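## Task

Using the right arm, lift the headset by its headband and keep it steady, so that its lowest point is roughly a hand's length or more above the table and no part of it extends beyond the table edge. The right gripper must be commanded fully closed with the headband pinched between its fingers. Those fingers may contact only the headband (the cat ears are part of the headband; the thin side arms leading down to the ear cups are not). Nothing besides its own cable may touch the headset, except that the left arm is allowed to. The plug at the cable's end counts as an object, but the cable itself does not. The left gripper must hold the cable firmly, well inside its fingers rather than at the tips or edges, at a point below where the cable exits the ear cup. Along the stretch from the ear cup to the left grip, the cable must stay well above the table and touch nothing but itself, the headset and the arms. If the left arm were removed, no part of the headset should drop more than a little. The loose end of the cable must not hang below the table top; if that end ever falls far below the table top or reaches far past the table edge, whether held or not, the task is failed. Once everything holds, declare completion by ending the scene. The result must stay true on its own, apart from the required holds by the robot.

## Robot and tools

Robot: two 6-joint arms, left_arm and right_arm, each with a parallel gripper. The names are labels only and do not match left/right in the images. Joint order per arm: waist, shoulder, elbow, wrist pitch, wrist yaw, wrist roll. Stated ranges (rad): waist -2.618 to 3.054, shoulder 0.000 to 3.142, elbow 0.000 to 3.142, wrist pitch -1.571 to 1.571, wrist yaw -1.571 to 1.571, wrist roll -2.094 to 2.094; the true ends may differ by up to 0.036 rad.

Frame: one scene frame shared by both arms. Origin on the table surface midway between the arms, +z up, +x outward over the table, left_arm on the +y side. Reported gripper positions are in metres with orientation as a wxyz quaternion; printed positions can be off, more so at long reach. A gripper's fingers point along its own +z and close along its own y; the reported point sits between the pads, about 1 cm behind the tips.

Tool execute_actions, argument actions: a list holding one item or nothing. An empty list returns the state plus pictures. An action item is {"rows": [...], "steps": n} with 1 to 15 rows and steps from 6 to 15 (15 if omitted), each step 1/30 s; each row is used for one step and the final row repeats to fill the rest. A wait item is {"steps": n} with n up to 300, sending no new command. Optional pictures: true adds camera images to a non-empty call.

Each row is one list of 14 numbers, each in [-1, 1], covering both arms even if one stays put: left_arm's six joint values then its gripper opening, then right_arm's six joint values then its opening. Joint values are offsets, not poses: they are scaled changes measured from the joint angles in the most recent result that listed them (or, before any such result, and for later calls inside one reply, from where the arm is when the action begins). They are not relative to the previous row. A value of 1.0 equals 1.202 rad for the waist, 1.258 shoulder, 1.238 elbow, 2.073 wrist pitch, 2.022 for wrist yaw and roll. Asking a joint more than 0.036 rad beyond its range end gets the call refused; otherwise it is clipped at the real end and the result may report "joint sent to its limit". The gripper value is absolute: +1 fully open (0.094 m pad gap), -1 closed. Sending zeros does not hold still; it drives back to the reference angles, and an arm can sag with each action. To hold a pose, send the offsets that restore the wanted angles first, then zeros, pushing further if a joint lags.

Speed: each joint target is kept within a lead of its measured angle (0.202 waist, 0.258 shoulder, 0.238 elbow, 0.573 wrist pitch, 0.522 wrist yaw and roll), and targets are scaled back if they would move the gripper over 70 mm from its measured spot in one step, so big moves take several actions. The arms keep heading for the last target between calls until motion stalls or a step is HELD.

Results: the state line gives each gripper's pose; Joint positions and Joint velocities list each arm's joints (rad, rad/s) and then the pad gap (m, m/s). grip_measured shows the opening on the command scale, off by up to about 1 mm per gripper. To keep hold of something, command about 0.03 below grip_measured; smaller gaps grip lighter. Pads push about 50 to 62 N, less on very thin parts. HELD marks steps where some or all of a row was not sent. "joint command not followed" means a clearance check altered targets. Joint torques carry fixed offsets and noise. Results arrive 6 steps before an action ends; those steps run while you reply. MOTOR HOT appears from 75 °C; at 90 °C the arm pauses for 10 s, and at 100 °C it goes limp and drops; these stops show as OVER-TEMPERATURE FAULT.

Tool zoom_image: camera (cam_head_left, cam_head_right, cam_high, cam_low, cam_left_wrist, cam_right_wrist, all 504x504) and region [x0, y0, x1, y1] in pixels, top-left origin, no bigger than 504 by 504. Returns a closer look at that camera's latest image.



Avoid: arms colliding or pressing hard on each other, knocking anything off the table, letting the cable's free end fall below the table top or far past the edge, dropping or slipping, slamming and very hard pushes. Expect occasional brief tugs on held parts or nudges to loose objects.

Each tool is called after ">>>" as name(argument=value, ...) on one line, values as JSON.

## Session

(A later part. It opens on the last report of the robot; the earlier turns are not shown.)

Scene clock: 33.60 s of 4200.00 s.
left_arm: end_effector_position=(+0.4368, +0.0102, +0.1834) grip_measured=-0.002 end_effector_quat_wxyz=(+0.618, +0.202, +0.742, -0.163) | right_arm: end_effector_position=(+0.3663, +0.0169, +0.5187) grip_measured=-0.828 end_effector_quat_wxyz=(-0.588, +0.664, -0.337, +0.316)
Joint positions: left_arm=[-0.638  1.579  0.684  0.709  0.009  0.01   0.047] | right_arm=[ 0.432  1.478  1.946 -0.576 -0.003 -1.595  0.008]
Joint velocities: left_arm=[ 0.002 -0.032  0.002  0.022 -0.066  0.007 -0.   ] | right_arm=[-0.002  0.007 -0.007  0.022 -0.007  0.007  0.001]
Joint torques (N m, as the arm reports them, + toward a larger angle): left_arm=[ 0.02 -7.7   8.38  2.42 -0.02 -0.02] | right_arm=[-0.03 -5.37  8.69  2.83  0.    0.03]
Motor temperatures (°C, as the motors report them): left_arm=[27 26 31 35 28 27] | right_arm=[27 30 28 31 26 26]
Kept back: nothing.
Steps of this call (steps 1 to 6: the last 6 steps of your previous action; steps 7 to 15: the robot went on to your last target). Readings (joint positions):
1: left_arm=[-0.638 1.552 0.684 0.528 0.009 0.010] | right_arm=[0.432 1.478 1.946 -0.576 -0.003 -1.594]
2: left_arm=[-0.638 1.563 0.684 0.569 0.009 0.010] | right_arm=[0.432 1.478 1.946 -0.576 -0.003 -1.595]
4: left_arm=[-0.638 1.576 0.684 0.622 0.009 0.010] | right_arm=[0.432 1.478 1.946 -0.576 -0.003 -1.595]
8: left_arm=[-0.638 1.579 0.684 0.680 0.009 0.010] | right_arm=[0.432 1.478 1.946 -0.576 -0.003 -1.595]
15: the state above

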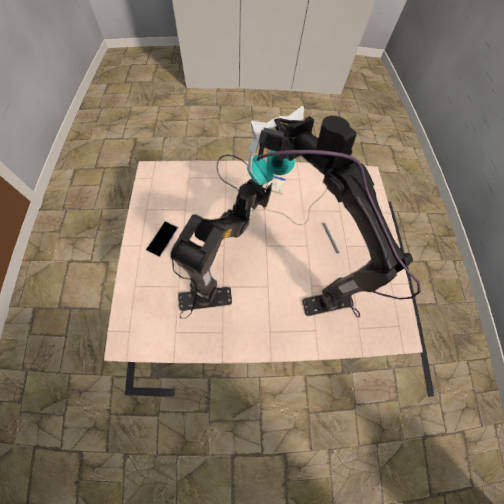

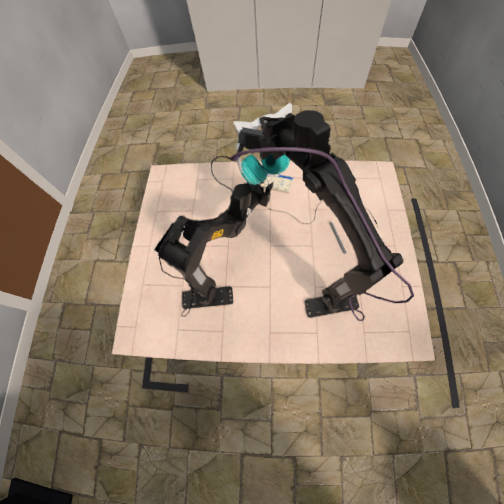

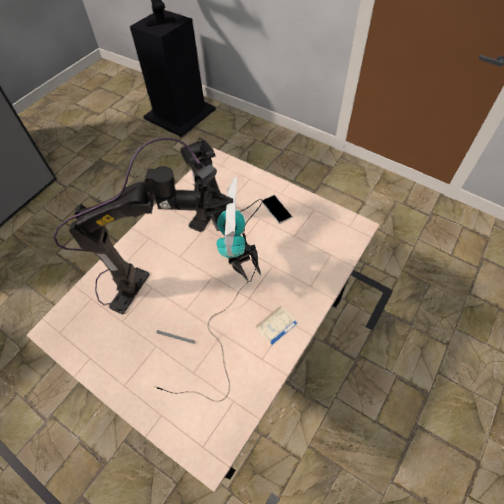

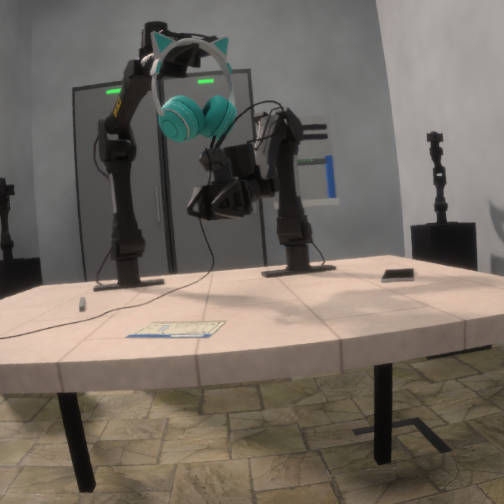

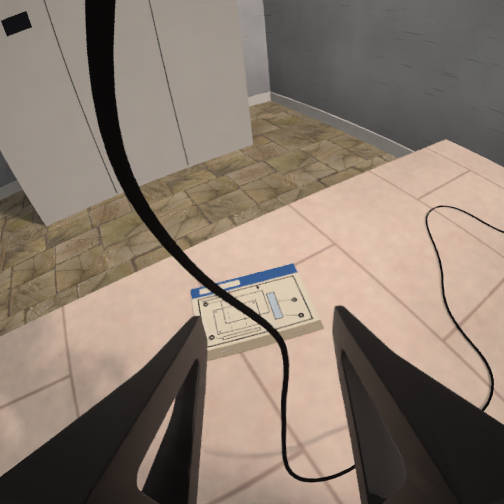

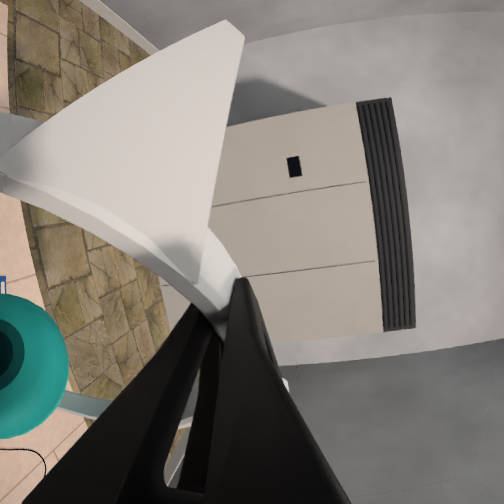

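>>> execute_actions(actions=[{"rows":[[0,0.02,0.01,0.02,0,0,0,0,-0.005,0.012,0.03,0,0,-1],[0,0.04,0.01,0.03,0,0,0,0,-0.005,0.012,0.03,0,0,-1],[0,0.06,0.01,0.04,0,0,0,0,-0.005,0.012,0.03,0,0,-1],[0,0.06,0.01,0.04,0,0,0,0,-0.005,0.012,0.03,0,0,-1],[0,0.06,0.01,0.04,0,0,0,0,-0.005,0.012,0.03,0,0,-1],[0,0.06,0.01,0.04,0,0,-0.4,0,-0.005,0.012,0.03,0,0,-1],[0,0.06,0.01,0.04,0,0,-0.7,0,-0.005,0.012,0.03,0,0,-1],[0,0.06,0.01,0.04,0,0,-1,0,-0.005,0.012,0.03,0,0,-1]],"steps":15}])

>>> execute_actions(actions=[{"steps":15}], pictures=true)

>>> zoom_image(camera="cam_low", region=[170, 120, 300, 300])

Scene clock: 34.33 s of 4200.00 s.
left_arm: end_effector_position=(+0.4428, +0.0068, +0.1614) grip_measured=-0.928 end_effector_quat_wxyz=(+0.609, +0.204, +0.750, -0.160) | right_arm: end_effector_position=(+0.3663, +0.0169, +0.5181) grip_measured=-0.828 end_effector_quat_wxyz=(-0.587, +0.665, -0.337, +0.317)
Joint positions: left_arm=[-0.638  1.657  0.684  0.764  0.009  0.01   0.003] | right_arm=[ 0.432  1.478  1.946 -0.579 -0.003 -1.597  0.008]
Joint velocities: left_arm=[ 0.007 -0.032 -0.012  0.037  0.022 -0.037 -0.115] | right_arm=[-0.012  0.002  0.002 -0.022 -0.066  0.022 -0.   ]
Joint torques (N m, as the arm reports them, + toward a larger angle): left_arm=[ 0.04 -8.77  8.06  2.54 -0.03 -0.01] | right_arm=[ 0.   -5.42  8.7   2.84  0.04  0.03]
Motor temperatures (°C, as the motors report them): left_arm=[27 26 31 35 28 27] | right_arm=[27 30 28 31 26 26]
Steps of this call (steps 1 to 13: the robot went on to your last target; steps 14 to 22: the first 9 steps of this action). Readings (joint positions):
14: left_arm=[-0.638 1.581 0.684 0.718 0.009 0.010] | right_arm=[0.432 1.478 1.946 -0.576 -0.003 -1.595]
15: left_arm=[-0.638 1.588 0.684 0.729 0.009 0.010] | right_arm=[0.432 1.478 1.946 -0.576 -0.003 -1.595]
17: left_arm=[-0.638 1.617 0.684 0.758 0.009 0.010] | right_arm=[0.432 1.478 1.946 -0.576 -0.003 -1.596]
21: left_arm=[-0.638 1.656 0.684 0.764 0.009 0.010] | right_arm=[0.432 1.478 1.946 -0.578 -0.003 -1.597]
22: the state above

Scene clock: 34.83 s of 4200.00 s.
left_arm: end_effector_position=(+0.4435, +0.0064, +0.1658) grip_measured=-0.974 end_effector_quat_wxyz=(+0.616, +0.202, +0.744, -0.162) | right_arm: end_effector_position=(+0.3663, +0.0168, +0.5178) grip_measured=-0.828 end_effector_quat_wxyz=(-0.587, +0.665, -0.337, +0.317)
Joint positions: left_arm=[-0.638  1.657  0.684  0.782  0.009  0.01   0.001] | right_arm=[ 0.432  1.478  1.946 -0.58  -0.003 -1.597  0.008]
Joint velocities: left_arm=[-0.002 -0.012  0.002  0.022  0.007 -0.007  0.   ] | right_arm=[-0.002  0.007 -0.002 -0.007 -0.007 -0.081 -0.001]
Joint torques (N m, as the arm reports them, + toward a larger angle): left_arm=[ 0.09 -8.72  8.1   2.37 -0.01 -0.02] | right_arm=[ 0.04 -5.34  8.69  2.84  0.01  0.03]
Motor temperatures (°C, as the motors report them): left_arm=[27 26 31 35 28 27] | right_arm=[27 30 28 31 26 26]
Kept back: nothing.
Steps of this call (steps 1 to 6: the last 6 steps of your previous action; steps 7 to 15: the robot went on to your last target). Readings (joint positions):
1: left_arm=[-0.638 1.657 0.684 0.766 0.009 0.010] | right_arm=[0.432 1.478 1.946 -0.579 -0.003 -1.597]
2: left_arm=[-0.638 1.657 0.684 0.770 0.009 0.010] | right_arm=[0.432 1.478 1.946 -0.580 -0.003 -1.597]
4: left_arm=[-0.638 1.657 0.684 0.776 0.009 0.010] | right_arm=[0.432 1.478 1.946 -0.580 -0.003 -1.597]
8: left_arm=[-0.638 1.657 0.684 0.780 0.009 0.010] | right_arm=[0.432 1.478 1.946 -0.580 -0.003 -1.597]
15: the state above

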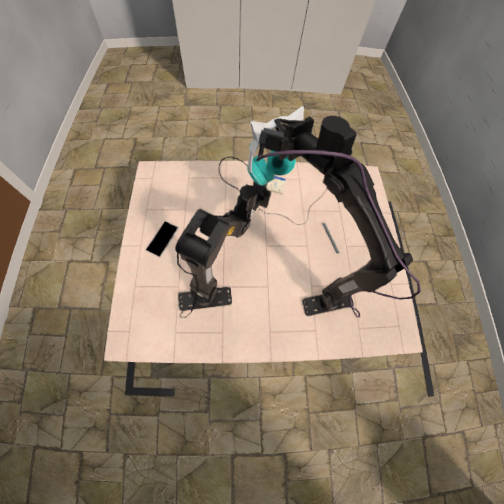

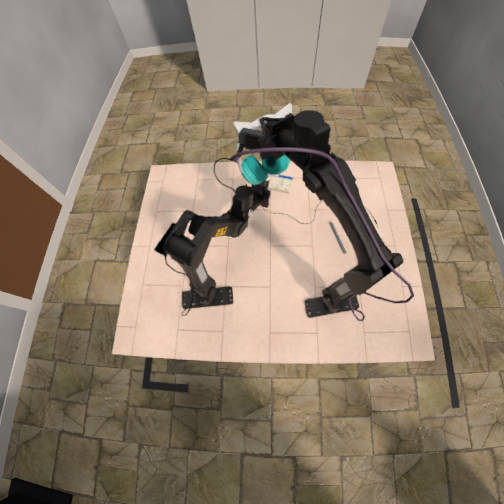

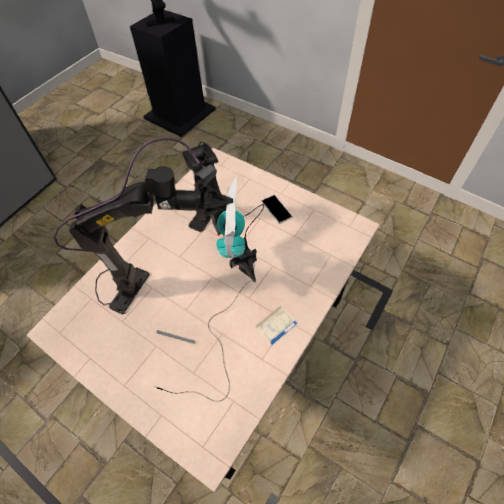

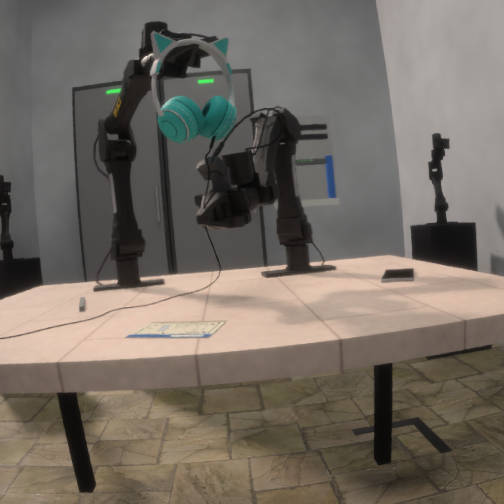

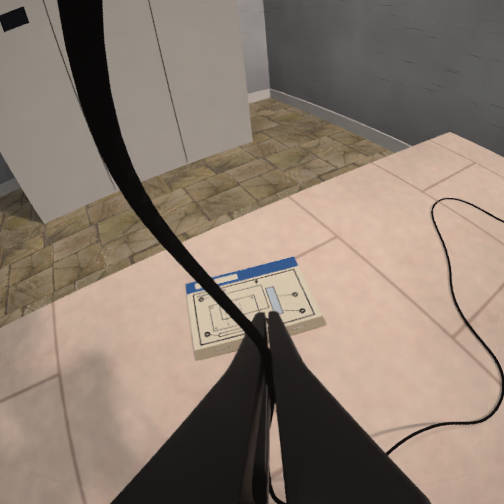

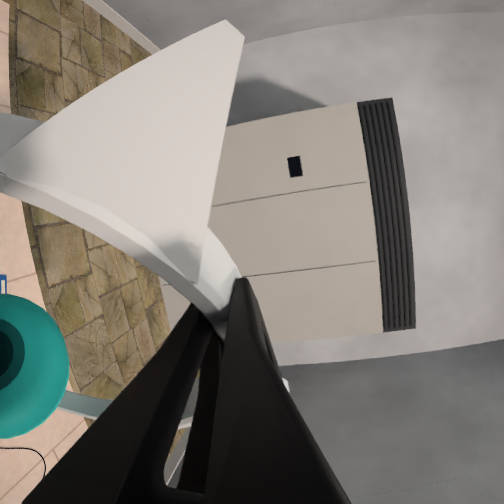

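Region (170, 120, 300, 300) of cam_low's 504x504 image, scaled by 2.800, with more detail than that image has.

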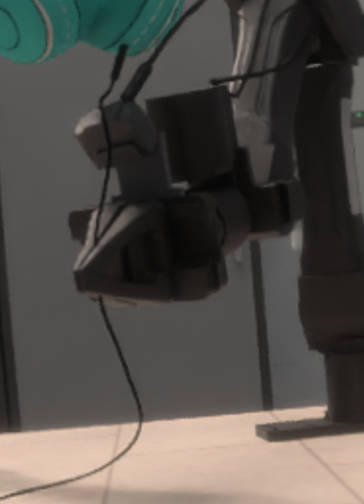

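>>> execute_actions(actions=[{"rows":[[0,0.015,0.01,0.01,0,0,-1,0,-0.005,0.012,0.03,0,0,-1],[0,0.03,0.01,0.01,0,0,-1,0,-0.005,0.012,0.03,0,0,-1],[0,0.045,0.01,0.01,0,0,-1,0,-0.005,0.012,0.03,0,0,-1]],"steps":12}])

>>> execute_actions(actions=[{"steps":15}], pictures=true)

>>> zoom_image(camera="cam_low", region=[140, 20, 320, 300])

Scene clock: 35.57 s of 4200.00 s.
left_arm: end_effector_position=(+0.4459, +0.0050, +0.1499) grip_measured=-0.974 end_effector_quat_wxyz=(+0.606, +0.205, +0.752, -0.160) | right_arm: end_effector_position=(+0.3663, +0.0166, +0.5171) grip_measured=-0.828 end_effector_quat_wxyz=(-0.585, +0.667, -0.336, +0.318)
Joint positions: left_arm=[-0.638  1.702  0.684  0.801  0.009  0.01   0.001] | right_arm=[ 0.432  1.478  1.946 -0.583 -0.002 -1.603  0.008]
Joint velocities: left_arm=[ 0.002  0.193 -0.002  0.022 -0.037 -0.022 -0.001] | right_arm=[-0.002 -0.007  0.002 -0.051  0.051 -0.154 -0.001]
Joint torques (N m, as the arm reports them, + toward a larger angle): left_arm=[-0.03 -8.89  7.81  2.29 -0.02  0.  ] | right_arm=[ 0.03 -5.35  8.75  2.85 -0.15  0.22]
Motor temperatures (°C, as the motors report them): left_arm=[27 26 31 35 28 27] | right_arm=[27 30 28 31 26 26]
Steps of this call (steps 1 to 15: the robot went on to your last target; step 16: nothing new was sent; steps 17 to 22: the first 6 steps of this action). Readings (joint positions):
17: left_arm=[-0.638 1.659 0.684 0.784 0.009 0.010] | right_arm=[0.432 1.478 1.946 -0.580 -0.003 -1.597]
18: left_arm=[-0.638 1.663 0.684 0.790 0.009 0.010] | right_arm=[0.432 1.478 1.946 -0.581 -0.003 -1.598]
20: left_arm=[-0.638 1.683 0.684 0.801 0.009 0.010] | right_arm=[0.432 1.478 1.946 -0.581 -0.003 -1.599]
22: the state above

Scene clock: 36.07 s of 4200.00 s.
left_arm: end_effector_position=(+0.4462, +0.0049, +0.1474) grip_measured=-0.974 end_effector_quat_wxyz=(+0.604, +0.205, +0.753, -0.159) | right_arm: end_effector_position=(+0.3691, +0.0171, +0.5130) grip_measured=-0.828 end_effector_quat_wxyz=(-0.578, +0.670, -0.337, +0.320)
Joint positions: left_arm=[-0.638  1.709  0.684  0.804  0.009  0.01   0.001] | right_arm=[ 0.432  1.485  1.946 -0.588  0.005 -1.61   0.008]
Joint velocities: left_arm=[-0.007 -0.007 -0.017 -0.022  0.007 -0.051 -0.001] | right_arm=[-0.007  0.002 -0.002 -0.051  0.051 -0.037 -0.   ]
Joint torques (N m, as the arm reports them, + toward a larger angle): left_arm=[ 0.04 -8.39  7.86  2.25 -0.02  0.  ] | right_arm=[-0.04 -5.88  8.74  2.88 -0.09  0.15]
Motor temperatures (°C, as the motors report them): left_arm=[27 26 31 35 28 27] | right_arm=[27 30 28 31 26 26]
Kept back: nothing.
Steps of this call (steps 1 to 6: the last 6 steps of your previous action; steps 7 to 15: the robot went on to your last target). Readings (joint positions):
1: left_arm=[-0.638 1.707 0.684 0.801 0.009 0.010] | right_arm=[0.432 1.479 1.946 -0.583 0.002 -1.607]
2: left_arm=[-0.638 1.709 0.684 0.801 0.009 0.010] | right_arm=[0.432 1.480 1.946 -0.584 0.004 -1.610]
4: left_arm=[-0.638 1.709 0.684 0.803 0.009 0.010] | right_arm=[0.432 1.483 1.946 -0.586 0.005 -1.610]
8: left_arm=[-0.638 1.709 0.684 0.804 0.009 0.010] | right_arm=[0.432 1.485 1.946 -0.588 0.005 -1.610]
15: the state above
All arms were judged still, so your last target was given up. Only a new action makes them travel on or press farther. Fingers that are still opening or closing keep moving.

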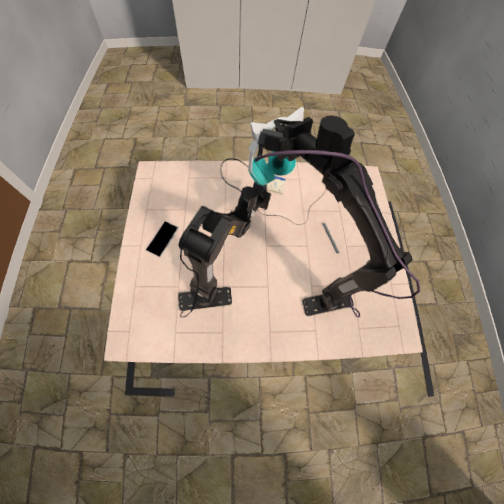

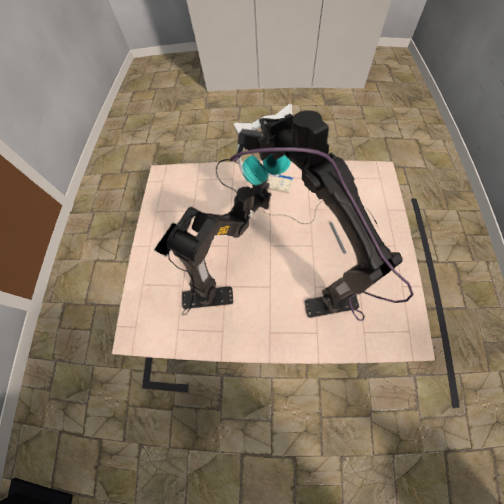

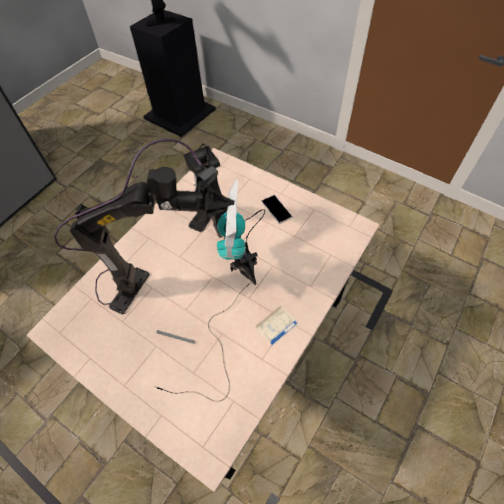

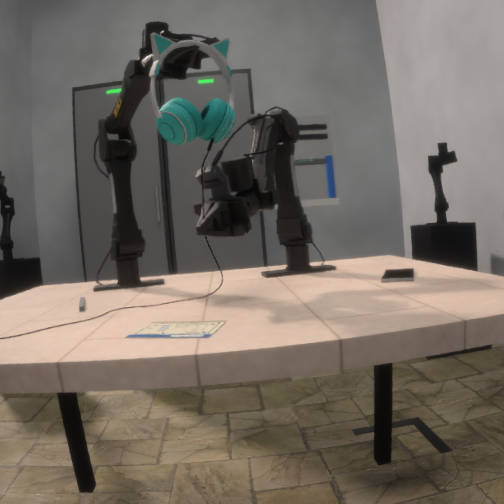

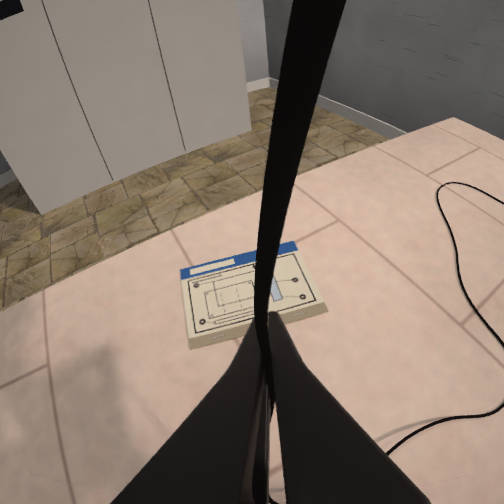

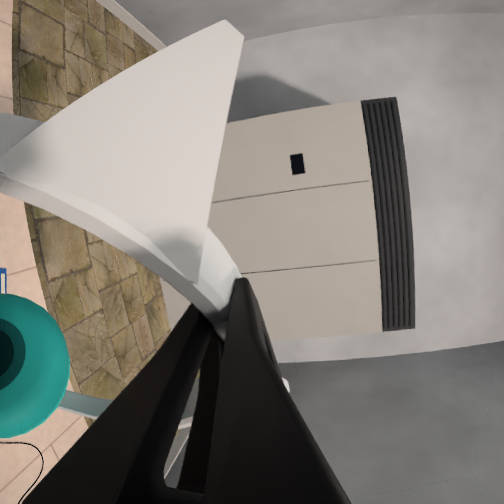

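Region (140, 20, 320, 300) of cam_low's 504x504 image, scaled by 1.800, with more detail than that image has; it fills the left 324 columns of this view, and the rest is white.

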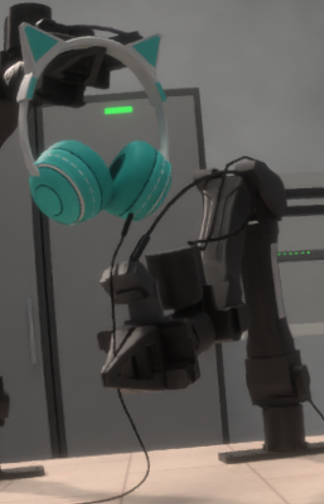

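>>> execute_actions(actions=[{"rows":[[0,-0.015,0.01,0.005,0,0,-1,0,-0.005,0.012,0.03,0,0,-1],[0,-0.03,0.01,0.005,0,0,-1,0,-0.01,0.012,0.03,0,0,-1]],"steps":10}])

>>> execute_actions(actions=[{"steps":20}], pictures=true)

>>> zoom_image(camera="cam_low", region=[140, 20, 320, 300])

Scene clock: 36.57 s of 4200.00 s.
left_arm: end_effector_position=(+0.4460, +0.0050, +0.1521) grip_measured=-0.974 end_effector_quat_wxyz=(+0.608, +0.204, +0.750, -0.160) | right_arm: end_effector_position=(+0.3691, +0.0171, +0.5125) grip_measured=-0.828 end_effector_quat_wxyz=(-0.577, +0.671, -0.337, +0.321)
Joint positions: left_arm=[-0.638  1.699  0.684  0.805  0.009  0.01   0.001] | right_arm=[ 0.432  1.485  1.946 -0.59   0.005 -1.612  0.008]
Joint velocities: left_arm=[ 0.012 -0.144 -0.012  0.022 -0.051 -0.051 -0.   ] | right_arm=[ 0.007  0.012 -0.012 -0.081  0.007  0.051  0.   ]
Joint torques (N m, as the arm reports them, + toward a larger angle): left_arm=[  0.03 -10.54   7.9    2.34  -0.02   0.01] | right_arm=[-0.03 -5.95  8.73  2.83  0.02  0.01]
Motor temperatures (°C, as the motors report them): left_arm=[27 26 31 35 28 27] | right_arm=[27 30 28 31 26 26]
Steps of this call (steps 1 to 11: nothing new was sent; steps 12 to 15: the first 4 steps of this action). Readings (joint positions):
12: left_arm=[-0.638 1.709 0.684 0.805 0.009 0.010] | right_arm=[0.432 1.485 1.946 -0.588 0.005 -1.611]
13: left_arm=[-0.638 1.707 0.684 0.805 0.009 0.010] | right_arm=[0.432 1.485 1.946 -0.589 0.005 -1.612]
15: the state above

Scene clock: 37.23 s of 4200.00 s.
left_arm: end_effector_position=(+0.4459, +0.0051, +0.1583) grip_measured=-0.974 end_effector_quat_wxyz=(+0.614, +0.203, +0.745, -0.162) | right_arm: end_effector_position=(+0.3690, +0.0170, +0.5123) grip_measured=-0.828 end_effector_quat_wxyz=(-0.577, +0.672, -0.337, +0.320)
Joint positions: left_arm=[-0.638  1.688  0.684  0.809  0.009  0.01   0.001] | right_arm=[ 0.432  1.485  1.946 -0.591  0.005 -1.612  0.008]
Joint velocities: left_arm=[-0.012 -0.002  0.012  0.022  0.007  0.037 -0.001] | right_arm=[ 0.012  0.002 -0.022  0.051 -0.007 -0.081  0.   ]
Joint torques (N m, as the arm reports them, + toward a larger angle): left_arm=[ -0.03 -10.36   7.92   2.3   -0.02   0.01] | right_arm=[ 0.02 -5.92  8.76  2.83  0.02  0.02]
Motor temperatures (°C, as the motors report them): left_arm=[27 27 31 35 28 27] | right_arm=[27 30 28 31 26 26]
Kept back: nothing.
Steps of this call (steps 1 to 6: the last 6 steps of your previous action; steps 7 to 20: the robot went on to your last target). Readings (joint positions):
1: left_arm=[-0.638 1.695 0.684 0.806 0.009 0.010] | right_arm=[0.432 1.485 1.946 -0.590 0.005 -1.612]
2: left_arm=[-0.638 1.692 0.684 0.807 0.009 0.010] | right_arm=[0.432 1.485 1.946 -0.590 0.005 -1.612]
4: left_arm=[-0.638 1.688 0.684 0.809 0.009 0.010] | right_arm=[0.432 1.485 1.946 -0.591 0.005 -1.612]
8: left_arm=[-0.638 1.688 0.684 0.809 0.009 0.010] | right_arm=[0.432 1.485 1.946 -0.591 0.005 -1.612]
20: the state above

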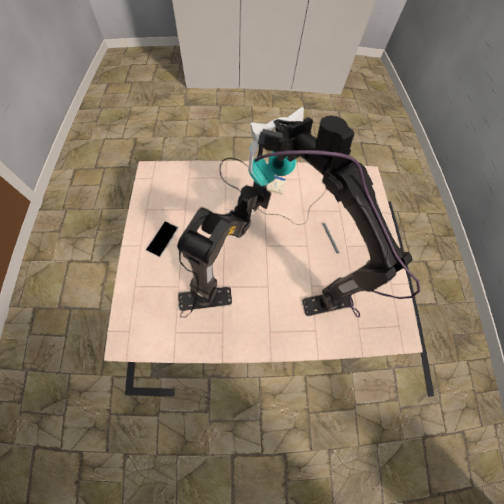

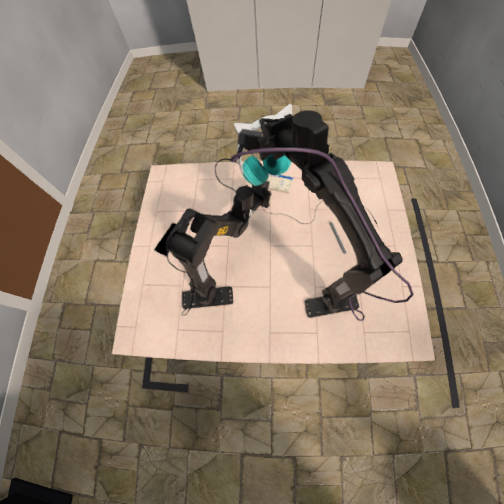

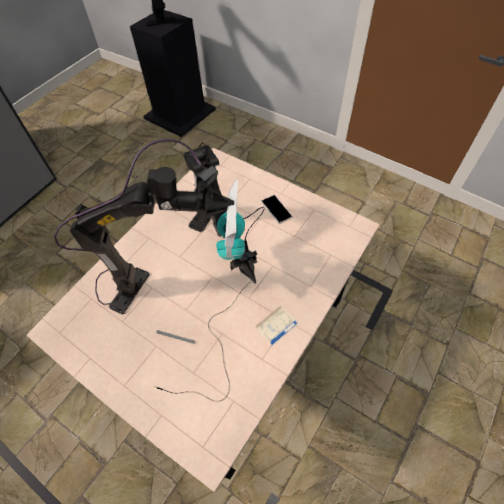

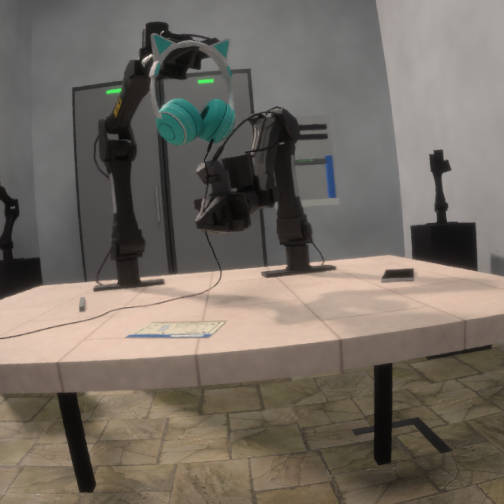

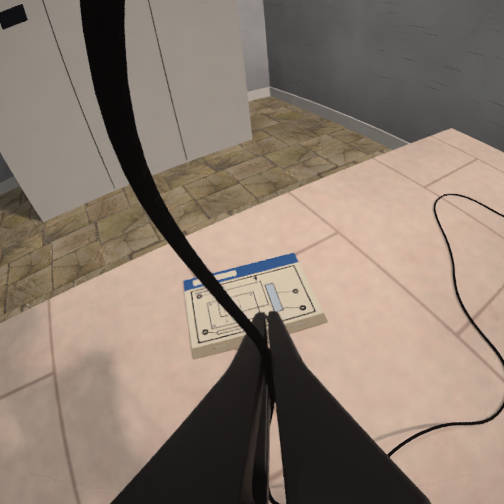

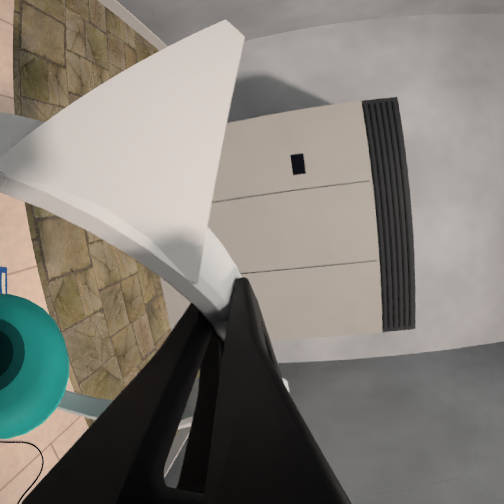

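Region (140, 20, 320, 300) of cam_low's 504x504 image, scaled by 1.800, with more detail than that image has; it fills the left 324 columns of this view, and the rest is white.

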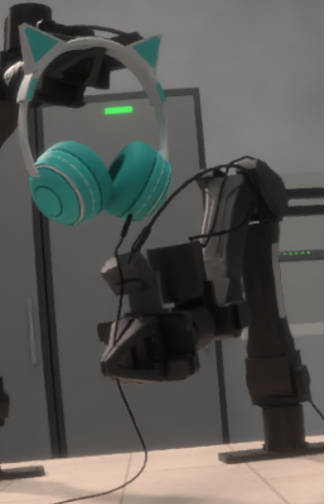

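>>> finished_scene(scene=1)

The scene is finished: the task was done.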